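# Sort stuffed toys onto separate shelf levels

## Task

Place all the stuffed toys on the shelf so that each kind of toy sits on its own level, with every toy's head and body each resting mostly on the shelf board. The shelf must still be upright, the toys must stay put without the robot supporting them, and both grippers must have released and moved away at the end.

## Robot and tools

Robot: two arms, left_arm and right_arm. Each has six joints (waist, shoulder, elbow, wrist pitch, wrist yaw, wrist roll) plus a gripper. The gripper's fingers point along its own +z axis and close along its y axis. Its reported position is the spot between the finger pads, roughly 1 cm short of the tips.

Frame: one shared scene frame in metres. The origin is at table-top height, midway between the arms, about 5 to 10 cm back from the table's near edge. +x runs out across the table, +z points up, and left_arm sits on the +y side. The arm names do not match left or right in any picture. Printed hand positions can be off, more so when an arm reaches far.

execute_actions takes "actions", a list holding zero or one item, and an optional "pictures" boolean (images come by default).
- Empty list: nothing new is sent; you just get the current state.
- Move: {"rows": [...], "steps": n}. There are 1 to 15 rows and n is 1 to 15, default 15. Each step lasts 1/30 s and uses one row; if rows run out, the last row repeats.
- Wait: {"steps": n} with n up to 300, measured from the previous result, and your reply time counts toward it.
Each row has exactly 14 numbers in [-1, 1], even if only one arm moves: left waist, shoulder, elbow, wrist pitch, wrist yaw, wrist roll, left opening, then the same seven for right_arm.

Joint numbers are offsets, not poses. They are measured from the joint angles in the most recent result that printed Joint positions. Before any such result in a scene, and for the second and later calls within a single reply, they are measured from where the arm is when the action begins. Every row is measured from that same reference, not from the row before it. Scale: 1.0 equals 1.202 rad for the waist, 1.258 for the shoulder, 1.238 for the elbow, 2.073 for wrist pitch, and 2.022 for wrist yaw and wrist roll.

Opening is an absolute setting, not an offset: +1 is fully open, -1 fully closed.

Joint ranges in rad, the same for both arms: waist -2.618 to 3.054, shoulder 0.000 to 3.142, elbow 0.000 to 3.142, wrist pitch -1.571 to 1.571, wrist yaw -1.571 to 1.571, wrist roll -2.094 to 2.094. A call asking for more than 0.036 rad beyond a limit is refused outright, and nothing is sent. The true stop may differ by up to 0.036 either way, and requests past it are clipped. "joint sent to its limit" reports such clipping, possibly for an earlier action; if it is missing, that does not prove there is more room.

Motion limits: each step, a joint's target stays within a set lead of its measured angle. The leads are 0.202 rad for the waist, 0.258 for the shoulder, 0.238 for the elbow, 0.573 for wrist pitch, and 0.522 for wrist yaw and roll. If the targets would move a gripper more than 70 mm from where it is, they are all scaled back. Large moves therefore take several actions.

Holding still: a row of zeros drives the arm back to the reference angles; it is not a pause. Arms also sag a little with each action. To hold a pose, send the offsets back to the wanted angles in a reply's first call and zeros in any later calls. If a joint keeps falling short, aim further. Between commands the arms keep heading to the last target until all have nearly stopped or a step is HELD. After that, only a new action moves them on, though the fingers still finish opening or closing. The simulation keeps running while you think.

Results:
- State line: left_arm: ... | right_arm: ..., each giving end_effector_position in m and end_effector_quat_wxyz.
- grip_measured: the measured finger opening on the same scale as the command.
- Joint positions and Joint velocities: one block per arm with the six joints (rad, rad/s), then the pad gap (m, m/s; 0.094 m is fully open).
- Joint torques: total drive output in joint order. These are nonzero even without contact, and offsets, noise and friction can mislead.
- "joint command not followed": the clearance check altered or blocked some joint targets; the rest of the row still ran.
- HELD: steps where your row was not sent, in whole or in part.
- MOTOR HOT appears from 75 °C. OVER-TEMPERATURE FAULT means an arm was stopped: at 90 °C it stops for 10 s; at 100 °C it goes limp and drops whatever it holds until it cools. Holding loads for long heats the motors, even while you think.

Gripping: to hold something, command an opening below grip_measured. About 0.03 below gives a firm hold; less gives a lighter one. Readings carry a fixed error of about 1 mm per gripper. Pad force is about 50 to 62 N, lower on parts thinner than about 2 mm, with a brief spike at first contact.

zoom_image: camera (one of cam_head_left, cam_head_right, cam_high, cam_low, cam_left_wrist, cam_right_wrist, each 504x504) and region [x0, y0, x1, y1] in pixels from the top-left corner, at most 504 by 504. It returns a closer view of that camera's latest image.

finished_scene: scene = the number of the current scene. This ends it for good and reports whether the goal holds. Always reply with a tool call; a reply without one ends everything.

Avoid:
- Knocking rigid items off the table.
- Tipping the shelf.
- Dropping or letting toys slip, and slamming or shoving hard.
- Letting the arms strike or press on each other.
- Hitting the bar under the bases and the plate behind it, which can rise about 3 cm above the table without warning.
Occasionally a held part is tugged or a loose object is nudged, so check placements before releasing and leaving.

Each tool is called as name(argument=value, ...), one argument or row to a line, values as JSON.

## Session

I'll start by looking at the current state of the scene.

execute_actions(
  actions=[],
)

Scene clock: 0.00 s of 9600.00 s.
left_arm: end_effector_position=(+0.2576, -0.0705, +0.3850) grip_measured=+1.000 end_effector_quat_wxyz=(+0.751, +0.558, +0.346, -0.073) | right_arm: end_effector_position=(+0.3362, -0.2100, +0.2645) grip_measured=+1.000 end_effector_quat_wxyz=(-0.450, +0.608, -0.647, -0.095)
Joint positions: left_arm=[-0.766  1.356  0.957  0.508  0.294  0.855  0.094] | right_arm=[ 0.062  1.326  1.26  -0.781 -0.695 -1.19   0.094]
Joint velocities: left_arm=[-0.007 -0.002  0.002  0.037 -0.007  0.007  0.   ] | right_arm=[-0.017 -0.007  0.002  0.066 -0.037 -0.007  0.   ]
Joint torques (N m, as the arm reports them, + toward a larger angle): no reading

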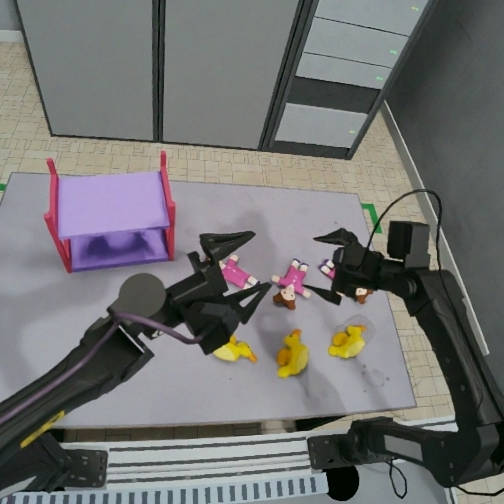

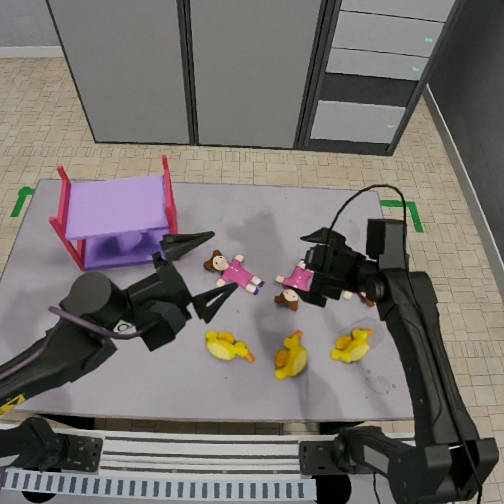

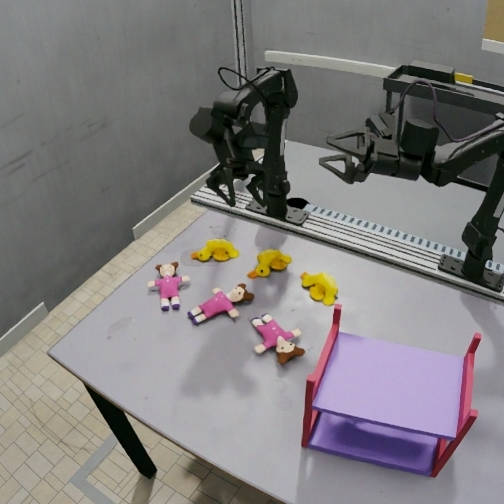

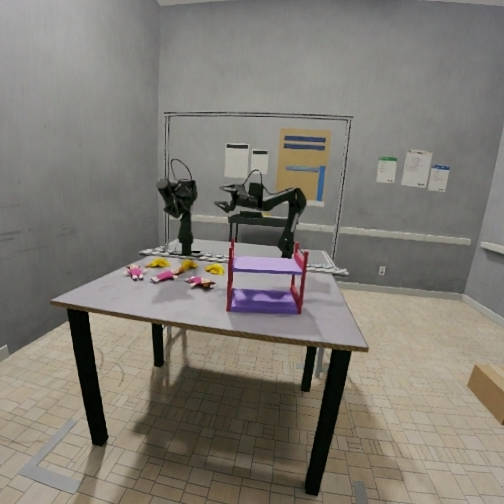

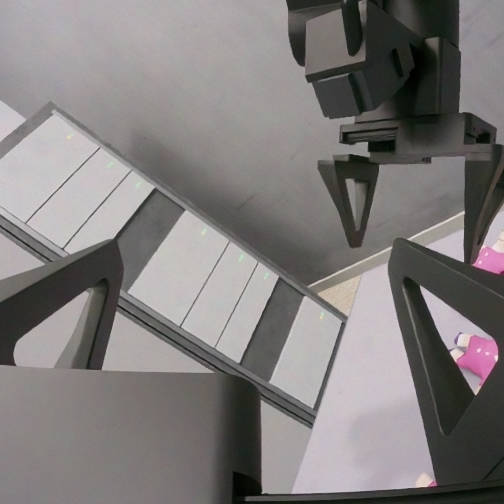

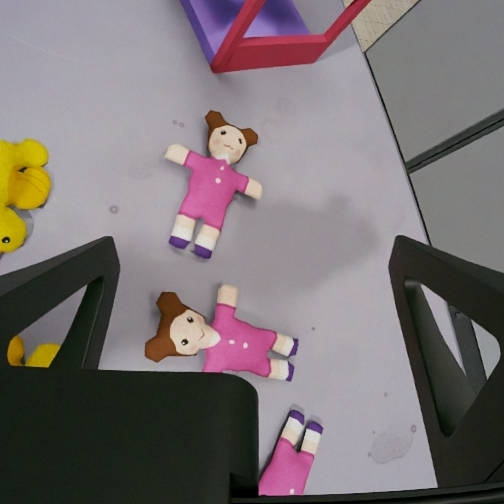

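execute_actions(
  actions=[
    {"rows": [[0.637, -0.045, 0.277, -0.969, -0.145, -0.423, 1, -0.052, -0.021, 0.032, -0.347, 0.344, 0.589, 1]], "steps": 15},
  ],
  pictures=false,
)

execute_actions(
  actions=[
    {"steps": 60},
  ],
)

Scene clock: 45.57 s of 9600.00 s.
left_arm: end_effector_position=(+0.3910, +0.2195, +0.3095) grip_measured=+1.000 end_effector_quat_wxyz=(+0.501, +0.138, +0.854, -0.029) | right_arm: end_effector_position=(+0.2205, -0.3342, +0.1766) grip_measured=+1.000 end_effector_quat_wxyz=(+0.030, -0.063, +0.997, +0.024)
Joint positions: left_arm=[-0.112  1.314  1.258 -0.511  0.046  0.141  0.094] | right_arm=[ 0.005  1.326  1.276 -1.452 -0.046 -0.13   0.094]
Joint velocities: left_arm=[ 1.233  0.022 -0.007 -2.249 -0.212 -0.579  0.   ] | right_arm=[-0.012 -0.002  0.002 -0.271  0.168  0.799  0.   ]
Joint torques (N m, as the arm reports them, + toward a larger angle): left_arm=[-0.54 -6.21  8.78  1.42  0.   -0.09] | right_arm=[-0.34 -5.3   7.5   0.77  0.04  0.03]
Steps of this call (steps 1 to 130: nothing new was sent; then 40.73 s passed at rest; steps 131 to 145: all 15 steps of this action). Readings (joint positions):
131: left_arm=[-0.756 1.354 0.975 0.459 0.281 0.811] | right_arm=[0.061 1.326 1.267 -0.819 -0.652 -1.141]
132: left_arm=[-0.730 1.354 1.010 0.374 0.256 0.746] | right_arm=[0.052 1.326 1.274 -0.888 -0.584 -1.072]
134: left_arm=[-0.646 1.354 1.094 0.220 0.200 0.616] | right_arm=[0.029 1.326 1.276 -1.021 -0.448 -0.938]
138: left_arm=[-0.445 1.336 1.227 -0.061 0.114 0.355] | right_arm=[0.007 1.326 1.276 -1.279 -0.199 -0.583]
145: the state above

Scene clock: 47.57 s of 9600.00 s.
left_arm: end_effector_position=(+0.1982, +0.2788, +0.1849) grip_measured=+1.000 end_effector_quat_wxyz=(+0.033, +0.028, +0.999, -0.013) | right_arm: end_effector_position=(+0.2118, -0.3402, +0.1760) grip_measured=+1.000 end_effector_quat_wxyz=(+0.011, +0.000, +1.000, +0.009)
Joint positions: left_arm=[-0.002  1.314  1.258 -1.493  0.009  0.007  0.094] | right_arm=[ 0.005  1.326  1.276 -1.487 -0.012 -0.005  0.094]
Joint velocities: left_arm=[-0.012 -0.012 -0.002 -0.037 -0.007  0.051  0.   ] | right_arm=[ 0.007  0.002 -0.002  0.022 -0.007  0.007  0.   ]
Joint torques (N m, as the arm reports them, + toward a larger angle): left_arm=[ 0.11 -5.34  8.56  0.28 -0.08 -0.1 ] | right_arm=[-0.34 -5.22  7.45  0.62  0.11  0.06]
Steps of this call (steps 1 to 45: the robot went on to your last target; steps 46 to 60: nothing new was sent). Readings (joint positions):
1: left_arm=[-0.073 1.314 1.258 -0.588 0.037 0.121] | right_arm=[0.005 1.326 1.276 -1.460 -0.039 -0.105]
2: left_arm=[-0.042 1.314 1.258 -0.669 0.028 0.103] | right_arm=[0.005 1.326 1.276 -1.467 -0.033 -0.085]
4: left_arm=[-0.008 1.314 1.258 -0.841 0.015 0.074] | right_arm=[0.005 1.326 1.276 -1.475 -0.025 -0.056]
8: left_arm=[-0.002 1.314 1.258 -1.179 0.009 0.038] | right_arm=[0.005 1.326 1.276 -1.483 -0.017 -0.026]
60: the state above
All arms were judged still, so your last target was given up. Only a new action makes them travel on or press farther. Fingers that are still opening or closing keep moving.

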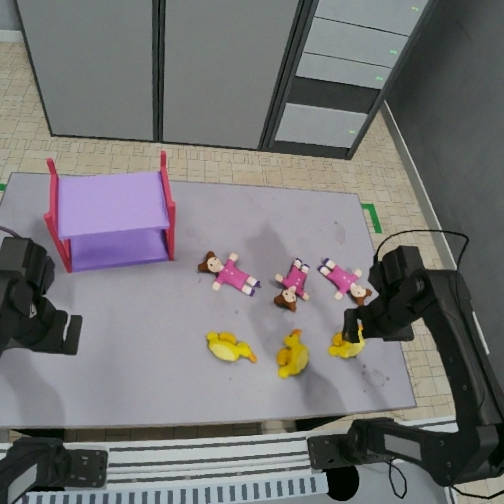

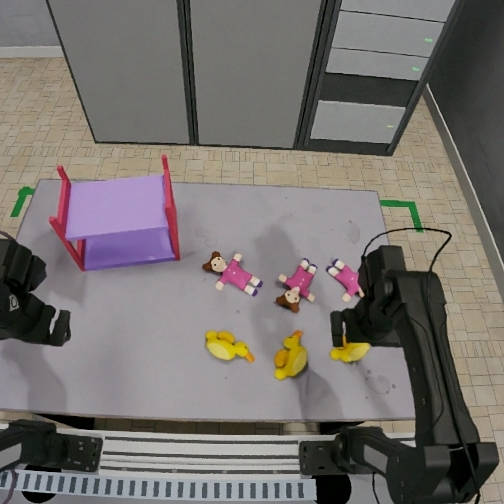

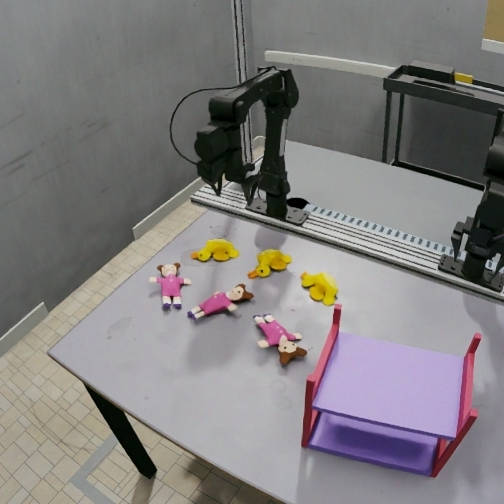

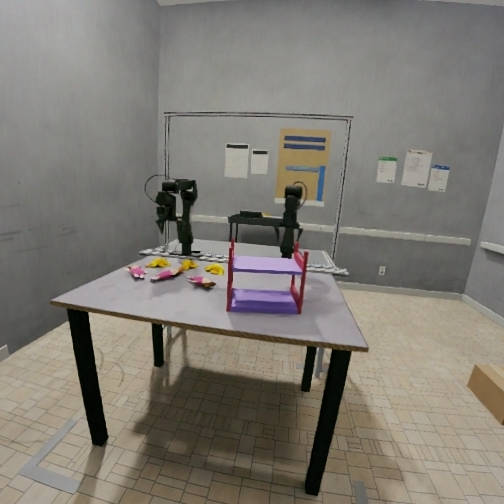

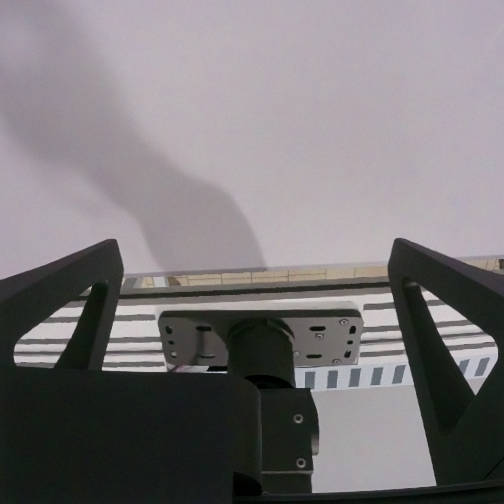

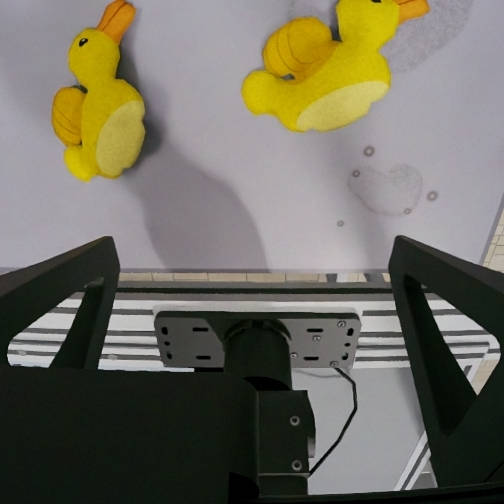

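execute_actions(
  actions=[
    {"rows": [[0.0, -0.011, 0.034, 0.431, 0, 0, 1, 0, 0.027, -0.191, 0.129, 0, 0, 1]], "steps": 15},
  ],
  pictures=false,
)

execute_actions(
  actions=[
    {"steps": 30},
  ],
)

Scene clock: 89.97 s of 9600.00 s.
left_arm: end_effector_position=(+0.3695, +0.2716, +0.2706) grip_measured=+1.000 end_effector_quat_wxyz=(+0.416, +0.024, +0.909, -0.020) | right_arm: end_effector_position=(+0.2138, -0.3397, +0.1041) grip_measured=+1.000 end_effector_quat_wxyz=(-0.015, +0.000, +1.000, +0.010)
Joint positions: left_arm=[-0.002  1.314  1.258 -0.702  0.009  0.006  0.094] | right_arm=[ 0.005  1.374  1.028 -1.242 -0.012 -0.005  0.094]
Joint velocities: left_arm=[ 0.022 -0.002 -0.017  0.535 -0.007  0.022  0.   ] | right_arm=[ 0.012  0.002 -0.007  0.007 -0.051  0.051  0.   ]
Joint torques (N m, as the arm reports them, + toward a larger angle): left_arm=[ 0.02 -6.17  9.56  1.65 -0.01  0.01] | right_arm=[ 0.06 -4.87  6.47  0.78  0.    0.  ]
Steps of this call (steps 1 to 90: nothing new was sent; then 38.90 s passed at rest; steps 91 to 105: all 15 steps of this action). Readings (joint positions):
91: left_arm=[-0.002 1.314 1.258 -1.467 0.009 0.006] | right_arm=[0.005 1.322 1.245 -1.451 -0.012 -0.005]
92: left_arm=[-0.002 1.313 1.258 -1.407 0.009 0.006] | right_arm=[0.005 1.315 1.185 -1.393 -0.012 -0.005]
94: left_arm=[-0.002 1.314 1.258 -1.271 0.009 0.006] | right_arm=[0.005 1.340 1.081 -1.335 -0.012 -0.005]
98: left_arm=[-0.002 1.314 1.258 -1.010 0.009 0.006] | right_arm=[0.005 1.374 1.028 -1.285 -0.012 -0.005]
105: the state above

Scene clock: 90.97 s of 9600.00 s.
left_arm: end_effector_position=(+0.3807, +0.2713, +0.2846) grip_measured=+1.000 end_effector_quat_wxyz=(+0.449, +0.024, +0.893, -0.020) | right_arm: end_effector_position=(+0.2160, -0.3397, +0.1041) grip_measured=+1.000 end_effector_quat_wxyz=(-0.010, +0.000, +1.000, +0.010)
Joint positions: left_arm=[-0.002  1.314  1.258 -0.63   0.009  0.006  0.094] | right_arm=[ 0.005  1.374  1.028 -1.233 -0.012 -0.005  0.094]
Joint velocities: left_arm=[ 0.007 -0.002  0.012  0.022 -0.066  0.022  0.   ] | right_arm=[-0.002  0.002  0.007 -0.037  0.022 -0.007  0.   ]
Joint torques (N m, as the arm reports them, + toward a larger angle): left_arm=[ 0.04 -6.3   9.7   1.8   0.    0.  ] | right_arm=[ 0.03 -4.89  6.53  0.83  0.   -0.01]
Steps of this call (steps 1 to 30: the robot went on to your last target). Readings (joint positions):
1: left_arm=[-0.002 1.314 1.258 -0.685 0.009 0.006] | right_arm=[0.005 1.374 1.028 -1.240 -0.012 -0.005]
2: left_arm=[-0.002 1.314 1.258 -0.672 0.009 0.006] | right_arm=[0.005 1.374 1.028 -1.238 -0.012 -0.005]
4: left_arm=[-0.002 1.314 1.258 -0.655 0.009 0.006] | right_arm=[0.005 1.374 1.028 -1.236 -0.012 -0.005]
8: left_arm=[-0.002 1.314 1.258 -0.638 0.009 0.006] | right_arm=[0.005 1.374 1.028 -1.234 -0.012 -0.005]
30: the state above
All arms were judged still, so your last target was given up. Only a new action makes them travel on or press farther. Fingers that are still opening or closing keep moving.

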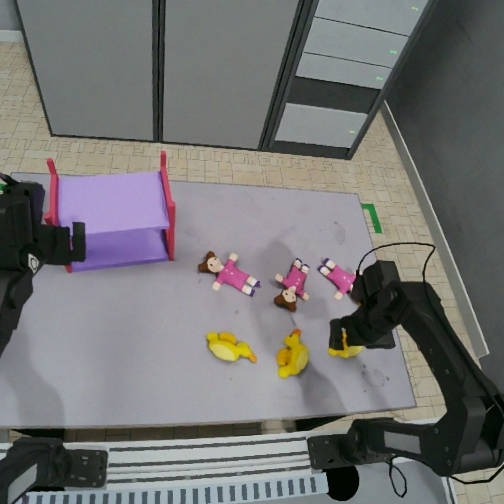

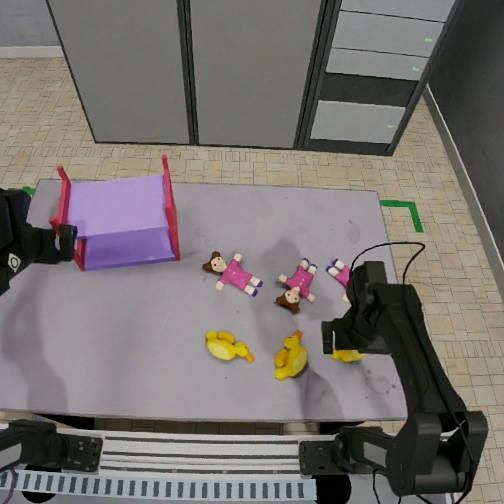

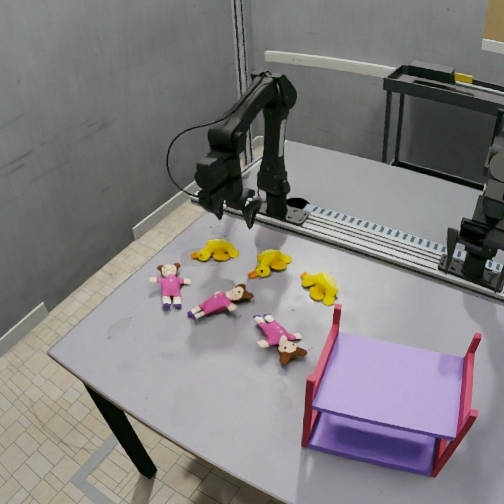

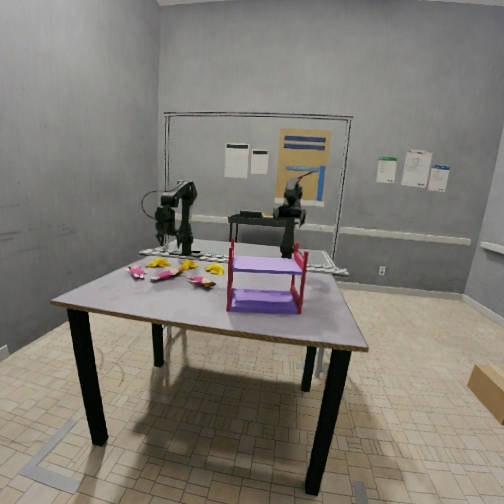

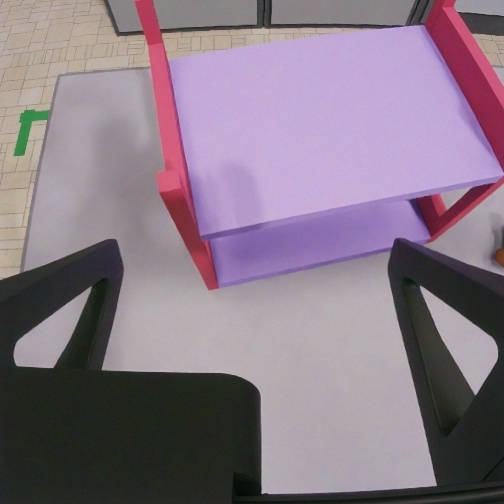

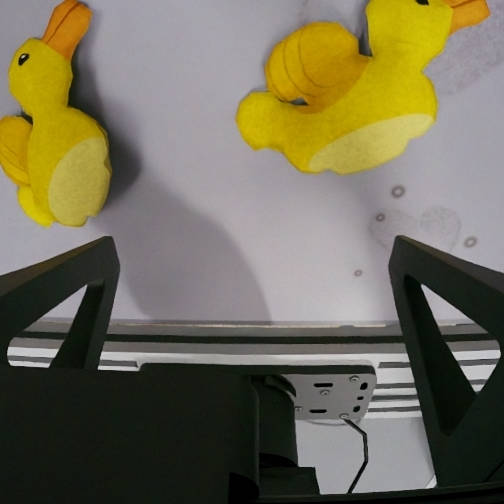

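execute_actions(
  actions=[
    {"rows": [[-0.822, 0.672, 0.670, -0.397, 0, 0.284, 1, -0.162, 0.076, 0.081, 0.017, 0, 0.685, 1]], "steps": 15},
  ],
  pictures=false,
)

execute_actions(
  actions=[
    {"steps": 45},
  ],
)

Scene clock: 129.60 s of 9600.00 s.
left_arm: end_effector_position=(+0.3161, -0.0150, +0.1267) grip_measured=+1.000 end_effector_quat_wxyz=(+0.060, +0.599, +0.798, +0.005) | right_arm: end_effector_position=(+0.2407, -0.3882, +0.1043) grip_measured=+1.000 end_effector_quat_wxyz=(-0.004, +0.660, +0.752, +0.008)
Joint positions: left_arm=[-0.715  2.183  2.007 -1.32  -0.005  0.525  0.094] | right_arm=[-0.194  1.466  1.108 -1.199 -0.014  1.236  0.094]
Joint velocities: left_arm=[-1.458  0.54   0.085 -0.374 -0.022  0.183  0.   ] | right_arm=[ 0.017 -0.002 -0.012  0.037  0.007  0.916  0.   ]
Joint torques (N m, as the arm reports them, + toward a larger angle): left_arm=[ -1.12 -17.85   9.51   0.01   0.12   0.09] | right_arm=[ 0.43 -4.32  7.26  0.74  0.02  0.05]
Steps of this call (steps 1 to 90: nothing new was sent; then 35.13 s passed at rest; steps 91 to 105: all 15 steps of this action). Readings (joint positions):
91: left_arm=[-0.018 1.337 1.291 -0.693 -0.001 0.062] | right_arm=[-0.018 1.385 1.039 -1.240 -0.025 0.063]
92: left_arm=[-0.054 1.386 1.359 -0.791 -0.009 0.141] | right_arm=[-0.072 1.408 1.063 -1.244 -0.030 0.161]
94: left_arm=[-0.157 1.517 1.498 -0.951 -0.009 0.270] | right_arm=[-0.165 1.450 1.100 -1.216 -0.020 0.358]
98: left_arm=[-0.370 1.812 1.756 -1.195 -0.007 0.426] | right_arm=[-0.194 1.466 1.108 -1.199 -0.014 0.751]
105: the state above

Scene clock: 131.10 s of 9600.00 s.
left_arm: end_effector_position=(+0.2082, -0.0758, +0.1373) grip_measured=+1.000 end_effector_quat_wxyz=(+0.024, +0.721, +0.692, +0.003) | right_arm: end_effector_position=(+0.2407, -0.3882, +0.1043) grip_measured=+1.000 end_effector_quat_wxyz=(-0.005, +0.710, +0.704, +0.008)
Joint positions: left_arm=[-0.991  2.176  2.056 -1.442  0.013  0.574  0.094] | right_arm=[-0.194  1.466  1.108 -1.199 -0.014  1.374  0.094]
Joint velocities: left_arm=[-0.012 -0.012 -0.032 -0.051 -0.007 -0.037  0.   ] | right_arm=[ 0.002  0.002 -0.002  0.007  0.022  0.022  0.   ]
Joint torques (N m, as the arm reports them, + toward a larger angle): left_arm=[ -0.06 -13.89   7.72   0.22  -0.06   0.07] | right_arm=[ 0.44 -4.25  7.25  0.73  0.02  0.05]
Steps of this call (steps 1 to 30: the robot went on to your last target; steps 31 to 45: nothing new was sent). Readings (joint positions):
1: left_arm=[-0.767 2.197 2.009 -1.333 -0.005 0.532] | right_arm=[-0.194 1.466 1.108 -1.199 -0.014 1.263]
2: left_arm=[-0.819 2.205 2.009 -1.345 -0.004 0.538] | right_arm=[-0.194 1.466 1.108 -1.199 -0.014 1.286]
4: left_arm=[-0.922 2.207 2.018 -1.371 -0.002 0.549] | right_arm=[-0.194 1.466 1.108 -1.199 -0.014 1.318]
8: left_arm=[-1.048 2.192 2.048 -1.407 0.017 0.566] | right_arm=[-0.194 1.466 1.108 -1.199 -0.014 1.351]
45: the state above
All arms were judged still, so your last target was given up. Only a new action makes them travel on or press farther. Fingers that are still opening or closing keep moving.

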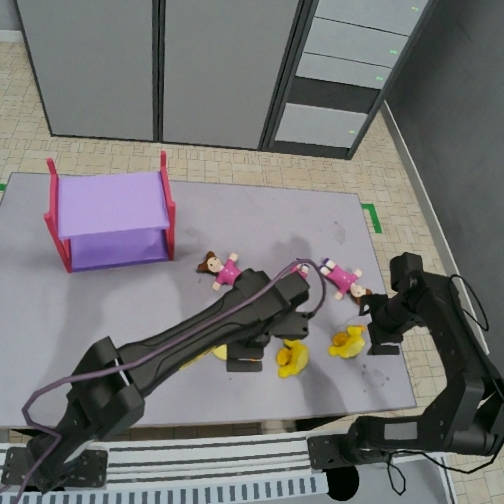

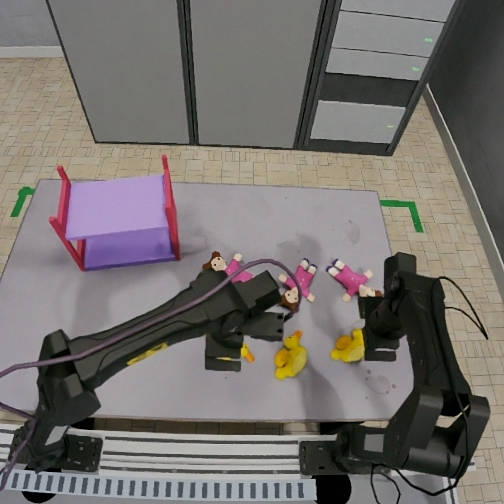

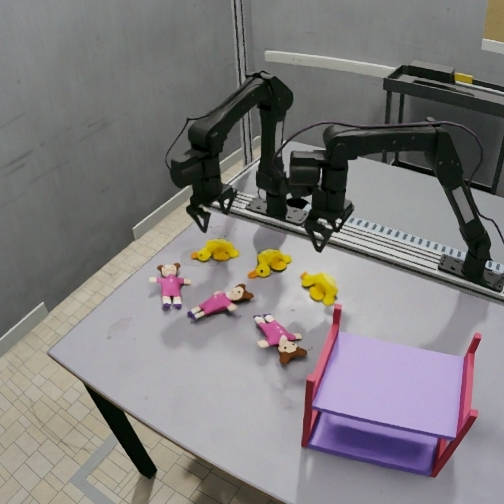

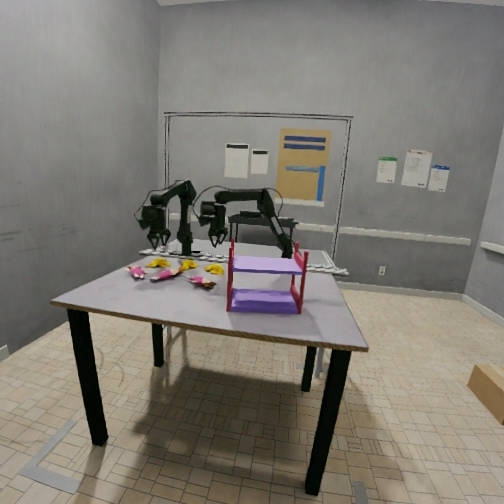

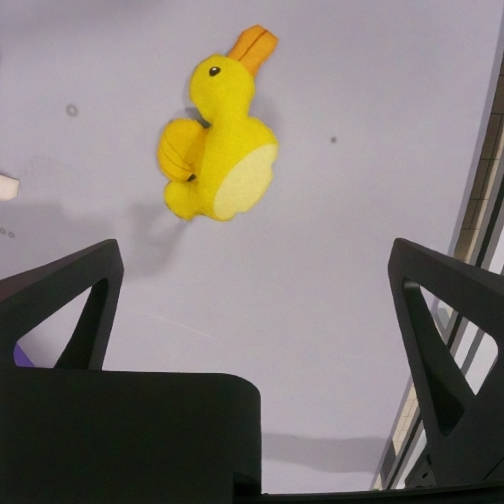

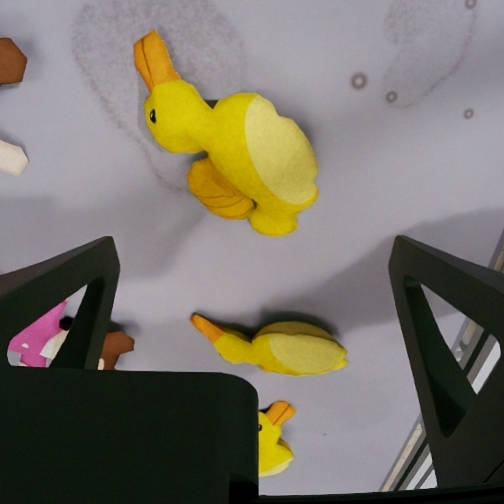

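execute_actions(
  actions=[
    {"rows": [[0.033, 0.049, -0.212, 0.170, 0, 0.02, 1, 0, 0.068, -0.168, 0.145, 0, 0, 1]], "steps": 15},
  ],
  pictures=false,
)

execute_actions(
  actions=[
    {"steps": 30},
  ],
)

Scene clock: 148.90 s of 9600.00 s.
left_arm: end_effector_position=(+0.2237, -0.0702, +0.0316) grip_measured=+1.000 end_effector_quat_wxyz=(-0.003, +0.721, +0.692, +0.009) | right_arm: end_effector_position=(+0.2351, -0.3867, +0.0284) grip_measured=+1.000 end_effector_quat_wxyz=(-0.021, +0.710, +0.704, -0.003)
Joint positions: left_arm=[-0.96   2.267  1.78  -1.132  0.013  0.606  0.094] | right_arm=[-0.194  1.567  0.888 -0.917 -0.014  1.374  0.094]
Joint velocities: left_arm=[-0.007 -0.139 -0.012  0.139  0.007 -0.022  0.   ] | right_arm=[-0.002  0.012  0.012  0.125 -0.007  0.066  0.   ]
Joint torques (N m, as the arm reports them, + toward a larger angle): left_arm=[  0.53 -15.06   6.07   0.46  -0.04   0.04] | right_arm=[ 0.06 -6.24  6.06  0.68  0.   -0.01]
Steps of this call (steps 1 to 90: nothing new was sent; then 14.30 s passed at rest; steps 91 to 105: all 15 steps of this action). Readings (joint positions):
91: left_arm=[-0.989 2.173 2.029 -1.410 0.013 0.577] | right_arm=[-0.194 1.468 1.081 -1.161 -0.014 1.374]
92: left_arm=[-0.988 2.165 1.981 -1.356 0.013 0.582] | right_arm=[-0.194 1.472 1.033 -1.093 -0.014 1.374]
94: left_arm=[-0.980 2.180 1.889 -1.272 0.013 0.590] | right_arm=[-0.194 1.519 0.945 -1.019 -0.014 1.374]
98: left_arm=[-0.963 2.265 1.794 -1.183 0.013 0.600] | right_arm=[-0.194 1.567 0.888 -0.969 -0.014 1.374]
105: the state above

Scene clock: 149.90 s of 9600.00 s.
left_arm: end_effector_position=(+0.2259, -0.0739, +0.0346) grip_measured=+1.000 end_effector_quat_wxyz=(+0.007, +0.722, +0.692, +0.007) | right_arm: end_effector_position=(+0.2377, -0.3873, +0.0283) grip_measured=+1.000 end_effector_quat_wxyz=(-0.016, +0.710, +0.704, +0.000)
Joint positions: left_arm=[-0.96   2.26   1.78  -1.118  0.013  0.607  0.094] | right_arm=[-0.194  1.567  0.888 -0.906 -0.014  1.374  0.094]
Joint velocities: left_arm=[-0.007  0.002  0.007  0.007  0.037  0.007  0.   ] | right_arm=[-0.002 -0.002 -0.002  0.022 -0.007  0.007  0.   ]
Joint torques (N m, as the arm reports them, + toward a larger angle): left_arm=[  0.63 -15.01   6.29   0.52  -0.02   0.09] | right_arm=[ 0.06 -6.24  6.1   0.75  0.   -0.01]
Steps of this call (steps 1 to 30: the robot went on to your last target). Readings (joint positions):
1: left_arm=[-0.960 2.264 1.780 -1.129 0.013 0.606] | right_arm=[-0.194 1.567 0.888 -0.914 -0.014 1.374]
2: left_arm=[-0.960 2.262 1.780 -1.126 0.013 0.606] | right_arm=[-0.194 1.567 0.888 -0.912 -0.014 1.374]
4: left_arm=[-0.960 2.260 1.780 -1.122 0.013 0.606] | right_arm=[-0.194 1.567 0.888 -0.910 -0.014 1.374]
8: left_arm=[-0.960 2.260 1.780 -1.119 0.013 0.607] | right_arm=[-0.194 1.567 0.888 -0.907 -0.014 1.374]
30: the state above
All arms were judged still, so your last target was given up. Only a new action makes them travel on or press farther. Fingers that are still opening or closing keep moving.

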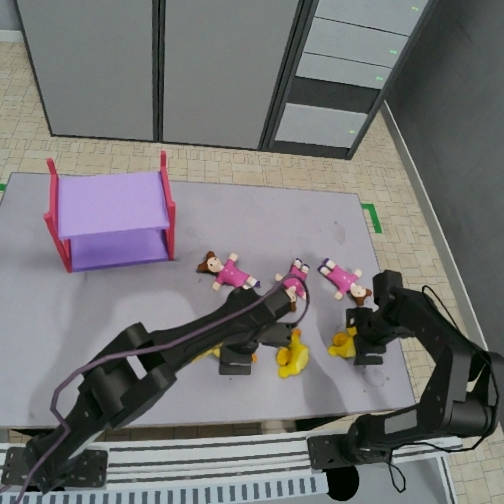

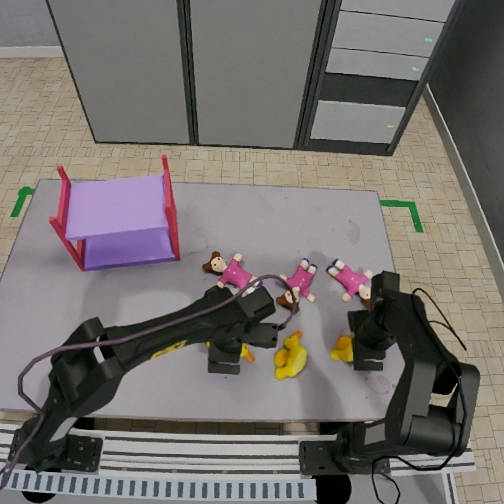

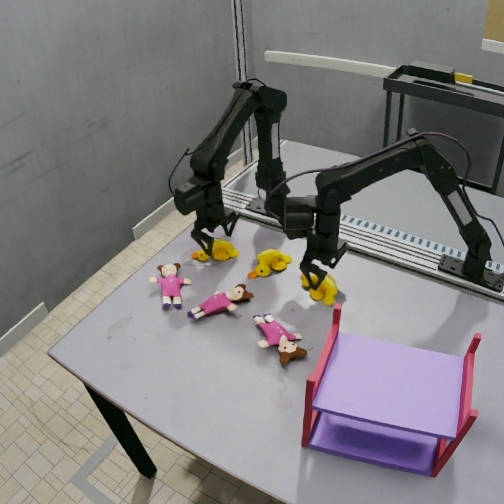

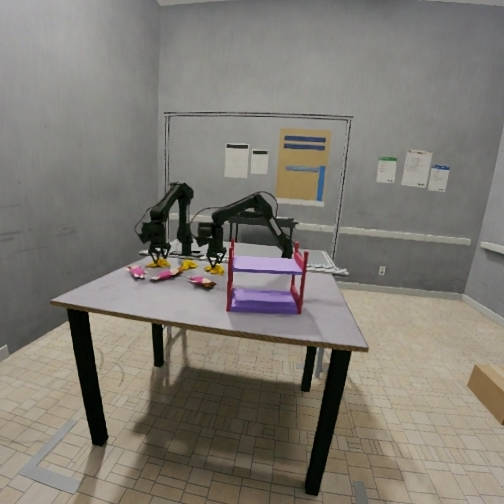

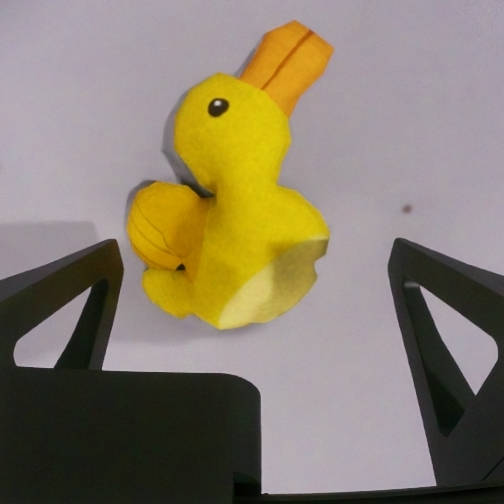

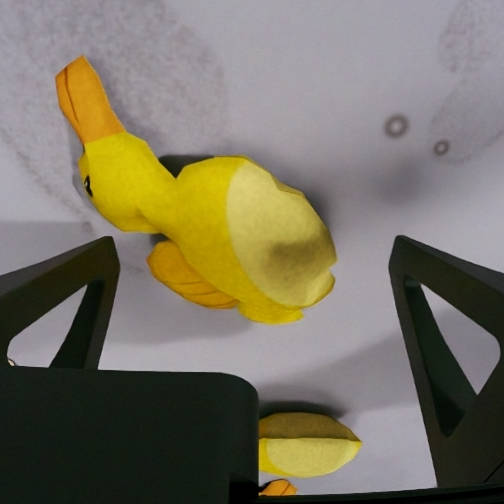

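execute_actions(
  actions=[
    {"rows": [[0, -0.014, 0.011, 0.01, 0, 0, -0.6, 0, -0.012, 0.01, 0, 0, 0, -0.6]], "steps": 15},
  ],
  pictures=false,
)

execute_actions(
  actions=[
    {"steps": 20},
  ],
  pictures=false,
)

Scene clock: 154.80 s of 9600.00 s.
left_arm: end_effector_position=(+0.2259, -0.0739, +0.0346) grip_measured=-0.598 end_effector_quat_wxyz=(+0.007, +0.722, +0.692, +0.007) | right_arm: end_effector_position=(+0.2379, -0.3873, +0.0283) grip_measured=-0.597 end_effector_quat_wxyz=(-0.016, +0.710, +0.704, +0.001)
Joint positions: left_arm=[-0.96   2.26   1.78  -1.118  0.013  0.607  0.019] | right_arm=[-0.194  1.567  0.888 -0.905 -0.015  1.374  0.019]
Joint velocities: left_arm=[ 0.012  0.007 -0.017 -0.066 -0.037 -0.037 -0.001] | right_arm=[-0.012 -0.007  0.002  0.007 -0.007 -0.037 -0.   ]
Joint torques (N m, as the arm reports them, + toward a larger angle): left_arm=[ -0.16 -14.41   6.28   0.45  -0.01   0.  ] | right_arm=[ 0.03 -6.21  6.25  0.65  0.01 -0.01]
Steps of this call (steps 1 to 90: nothing new was sent; then 1.40 s passed at rest; steps 91 to 105: all 15 steps of this action). Readings (joint positions):
91: left_arm=[-0.960 2.260 1.780 -1.118 0.013 0.607] | right_arm=[-0.194 1.567 0.888 -0.906 -0.014 1.374]
92: left_arm=[-0.960 2.260 1.780 -1.118 0.013 0.607] | right_arm=[-0.194 1.567 0.888 -0.906 -0.014 1.374]
94: left_arm=[-0.960 2.260 1.780 -1.118 0.013 0.607] | right_arm=[-0.194 1.567 0.888 -0.906 -0.014 1.374]
98: left_arm=[-0.960 2.260 1.780 -1.118 0.013 0.607] | right_arm=[-0.194 1.567 0.888 -0.905 -0.015 1.374]
105: the state above

Scene clock: 155.47 s of 9600.00 s.
left_arm: end_effector_position=(+0.2259, -0.0739, +0.0346) grip_measured=-0.598 end_effector_quat_wxyz=(+0.007, +0.722, +0.692, +0.007) | right_arm: end_effector_position=(+0.2379, -0.3873, +0.0283) grip_measured=-0.597 end_effector_quat_wxyz=(-0.016, +0.710, +0.704, +0.001)
Joint positions: left_arm=[-0.96   2.26   1.78  -1.118  0.013  0.607  0.019] | right_arm=[-0.194  1.567  0.888 -0.905 -0.015  1.374  0.019]
Joint velocities: left_arm=[ 0.012  0.012 -0.012 -0.081  0.051 -0.051 -0.   ] | right_arm=[-0.007 -0.002 -0.007 -0.007 -0.022 -0.051  0.   ]
Joint torques (N m, as the arm reports them, + toward a larger angle): left_arm=[ -0.07 -14.45   6.24   0.47   0.    -0.02] | right_arm=[ 0.05 -6.2   6.18  0.66  0.    0.  ]
Steps of this call (steps 1 to 15: the robot went on to your last target; steps 16 to 20: nothing new was sent). Readings (joint positions):
1: left_arm=[-0.960 2.260 1.780 -1.118 0.013 0.607] | right_arm=[-0.194 1.567 0.888 -0.905 -0.015 1.374]
2: left_arm=[-0.960 2.260 1.780 -1.118 0.013 0.607] | right_arm=[-0.194 1.567 0.888 -0.905 -0.015 1.374]
4: left_arm=[-0.960 2.260 1.780 -1.118 0.013 0.607] | right_arm=[-0.194 1.567 0.888 -0.905 -0.015 1.374]
8: left_arm=[-0.960 2.260 1.780 -1.118 0.013 0.607] | right_arm=[-0.194 1.567 0.888 -0.905 -0.015 1.374]
20: the state above
All arms were judged still, so your last target was given up. Only a new action makes them travel on or press farther. Fingers that are still opening or closing keep moving.

execute_actions(
  actions=[
    {"rows": [[0, -0.014, 0.011, 0.01, 0, 0, -1, 0, -0.012, 0.01, 0, 0, 0, -1]], "steps": 15},
  ],
)

Scene clock: 158.97 s of 9600.00 s.
left_arm: end_effector_position=(+0.2259, -0.0739, +0.0346) grip_measured=-0.980 end_effector_quat_wxyz=(+0.007, +0.722, +0.692, +0.007) | right_arm: end_effector_position=(+0.2380, -0.3873, +0.0283) grip_measured=-0.956 end_effector_quat_wxyz=(-0.016, +0.710, +0.704, +0.001)
Joint positions: left_arm=[-0.96   2.26   1.78  -1.118  0.013  0.607  0.001] | right_arm=[-0.194  1.567  0.888 -0.905 -0.015  1.374  0.002]
Joint velocities: left_arm=[ 0.017  0.012  0.017  0.007  0.022 -0.022  0.001] | right_arm=[-0.012 -0.002  0.002  0.007 -0.022  0.037 -0.   ]
Joint torques (N m, as the arm reports them, + toward a larger angle): left_arm=[  0.06 -14.57   6.24   0.44  -0.04   0.  ] | right_arm=[ 0.04 -6.2   6.18  0.67  0.   -0.01]
Steps of this call (steps 1 to 90: nothing new was sent; steps 91 to 105: all 15 steps of this action). Readings (joint positions):
91: left_arm=[-0.960 2.260 1.780 -1.118 0.013 0.607] | right_arm=[-0.194 1.567 0.888 -0.905 -0.015 1.374]
92: left_arm=[-0.960 2.260 1.780 -1.118 0.013 0.607] | right_arm=[-0.194 1.567 0.888 -0.905 -0.015 1.374]
94: left_arm=[-0.960 2.260 1.780 -1.118 0.013 0.607] | right_arm=[-0.194 1.567 0.888 -0.905 -0.015 1.374]
98: left_arm=[-0.960 2.260 1.780 -1.118 0.013 0.607] | right_arm=[-0.194 1.567 0.888 -0.905 -0.015 1.374]
105: the state above

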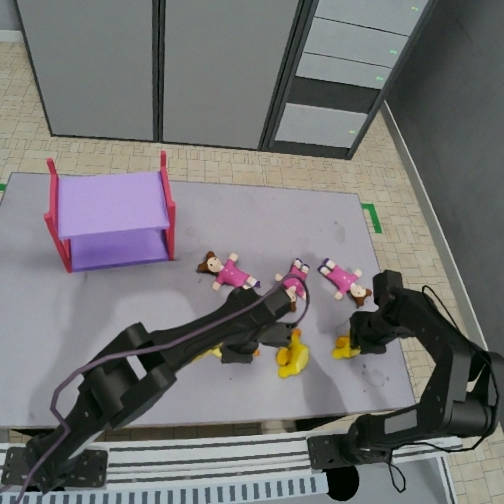

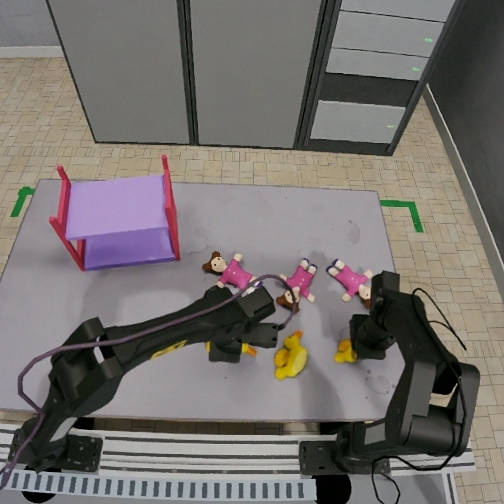

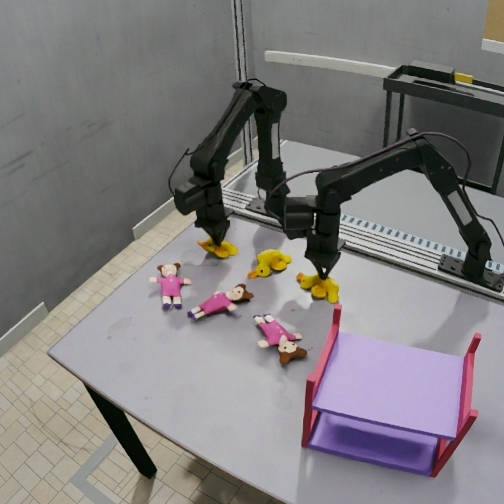

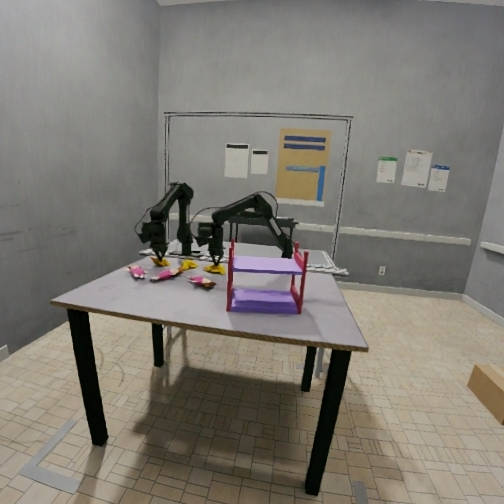

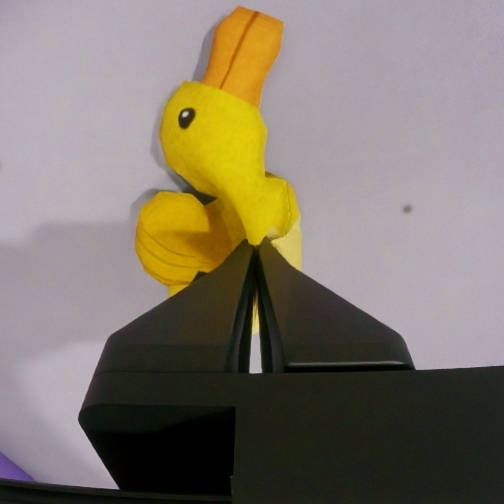

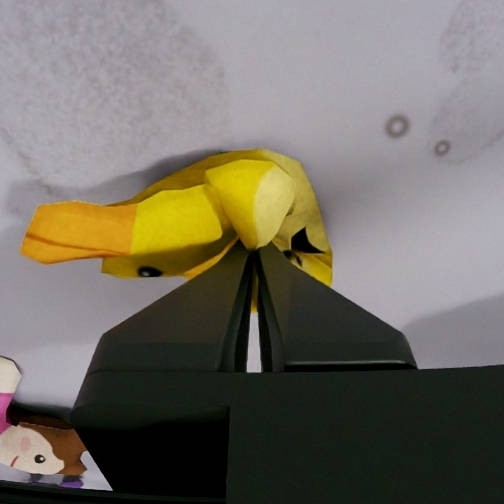

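execute_actions(
  actions=[
    {"rows": [[0, -0.080, 0.248, -0.162, 0, 0, -1, 0, -0.077, 0.194, -0.141, 0, 0, -1]], "steps": 15},
  ],
  pictures=false,
)

execute_actions(
  actions=[
    {"steps": 20},
  ],
)

Scene clock: 164.77 s of 9600.00 s.
left_arm: end_effector_position=(+0.2229, -0.0754, +0.1515) grip_measured=-0.980 end_effector_quat_wxyz=(+0.053, +0.722, +0.690, -0.003) | right_arm: end_effector_position=(+0.2544, -0.3910, +0.1086) grip_measured=-0.956 end_effector_quat_wxyz=(+0.015, +0.710, +0.704, +0.021)
Joint positions: left_arm=[-0.96   2.152  2.071 -1.423  0.013  0.607  0.001] | right_arm=[-0.194  1.472  1.129 -1.167 -0.015  1.374  0.002]
Joint velocities: left_arm=[ 0.022  0.11   0.012 -0.125  0.051 -0.051 -0.001] | right_arm=[-0.007  0.007  0.017 -0.125 -0.066 -0.037 -0.   ]
Joint torques (N m, as the arm reports them, + toward a larger angle): left_arm=[  0.14 -12.27   6.53   0.42  -0.03   0.02] | right_arm=[ 0.08 -4.9   5.65  0.62  0.01  0.  ]
Steps of this call (steps 1 to 15: the robot went on to your last target; steps 16 to 90: nothing new was sent; then 2.30 s passed at rest; steps 91 to 105: all 15 steps of this action). Readings (joint positions):
91: left_arm=[-0.960 2.260 1.800 -1.145 0.013 0.607] | right_arm=[-0.194 1.565 0.913 -0.941 -0.015 1.374]
92: left_arm=[-0.960 2.263 1.832 -1.193 0.013 0.607] | right_arm=[-0.194 1.562 0.960 -1.006 -0.015 1.374]
94: left_arm=[-0.960 2.255 1.908 -1.266 0.013 0.607] | right_arm=[-0.194 1.529 1.059 -1.067 -0.015 1.374]
98: left_arm=[-0.960 2.199 2.037 -1.352 0.013 0.607] | right_arm=[-0.194 1.472 1.129 -1.105 -0.015 1.374]
105: the state above

Scene clock: 165.43 s of 9600.00 s.
left_arm: end_effector_position=(+0.2204, -0.0712, +0.1462) grip_measured=-0.980 end_effector_quat_wxyz=(+0.037, +0.722, +0.691, +0.001) | right_arm: end_effector_position=(+0.2515, -0.3904, +0.1085) grip_measured=-0.956 end_effector_quat_wxyz=(+0.010, +0.710, +0.704, +0.018)
Joint positions: left_arm=[-0.96   2.164  2.071 -1.444  0.013  0.607  0.001] | right_arm=[-0.194  1.472  1.129 -1.179 -0.015  1.374  0.002]
Joint velocities: left_arm=[ 0.002  0.007 -0.007  0.051 -0.081  0.051  0.   ] | right_arm=[ 0.007 -0.012  0.007  0.037  0.066 -0.037 -0.   ]
Joint torques (N m, as the arm reports them, + toward a larger angle): left_arm=[  0.   -12.75   6.58   0.3    0.    -0.01] | right_arm=[ 0.04 -4.84  5.6   0.58  0.   -0.01]
Steps of this call (steps 1 to 20: the robot went on to your last target). Readings (joint positions):
1: left_arm=[-0.960 2.156 2.071 -1.428 0.013 0.607] | right_arm=[-0.194 1.472 1.129 -1.169 -0.015 1.374]
2: left_arm=[-0.960 2.159 2.071 -1.432 0.013 0.607] | right_arm=[-0.194 1.472 1.129 -1.172 -0.015 1.374]
4: left_arm=[-0.960 2.163 2.071 -1.437 0.013 0.607] | right_arm=[-0.194 1.472 1.129 -1.174 -0.015 1.374]
8: left_arm=[-0.960 2.164 2.071 -1.442 0.013 0.607] | right_arm=[-0.194 1.472 1.129 -1.177 -0.015 1.374]
20: the state above

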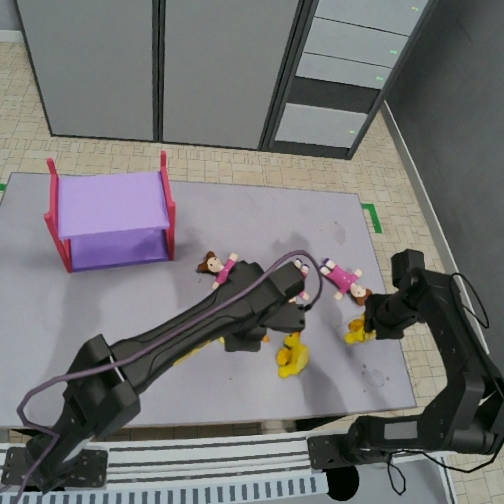

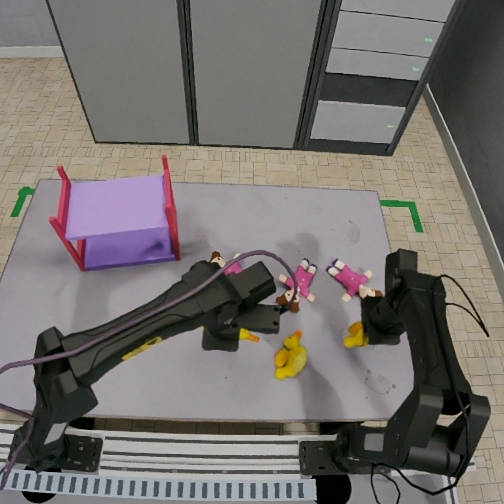

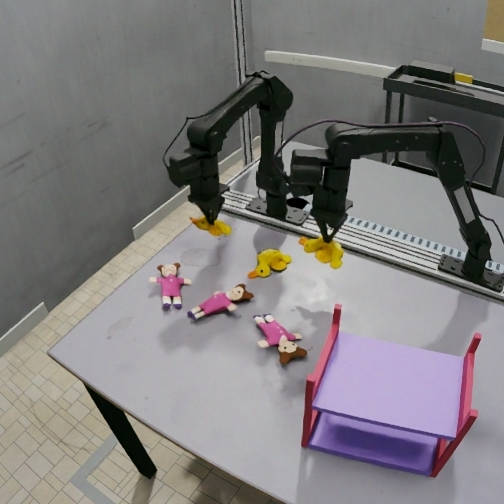

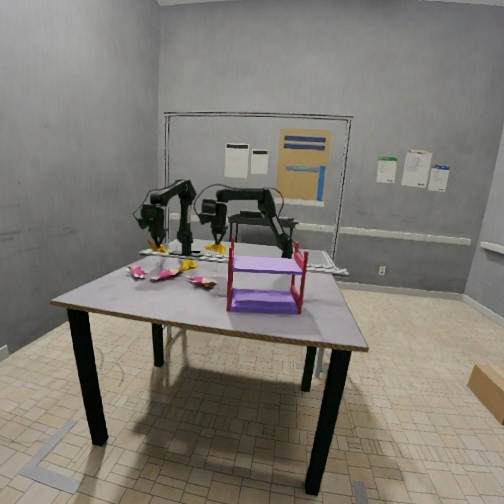

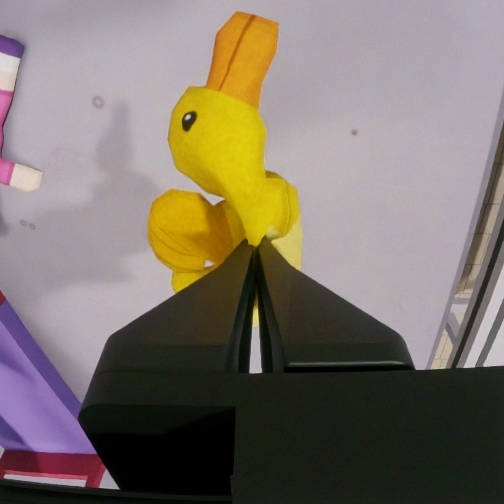

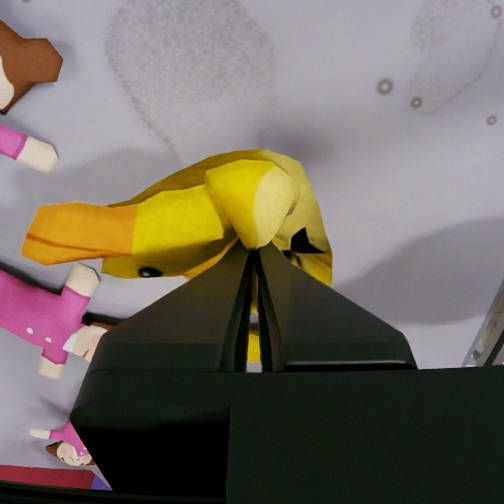

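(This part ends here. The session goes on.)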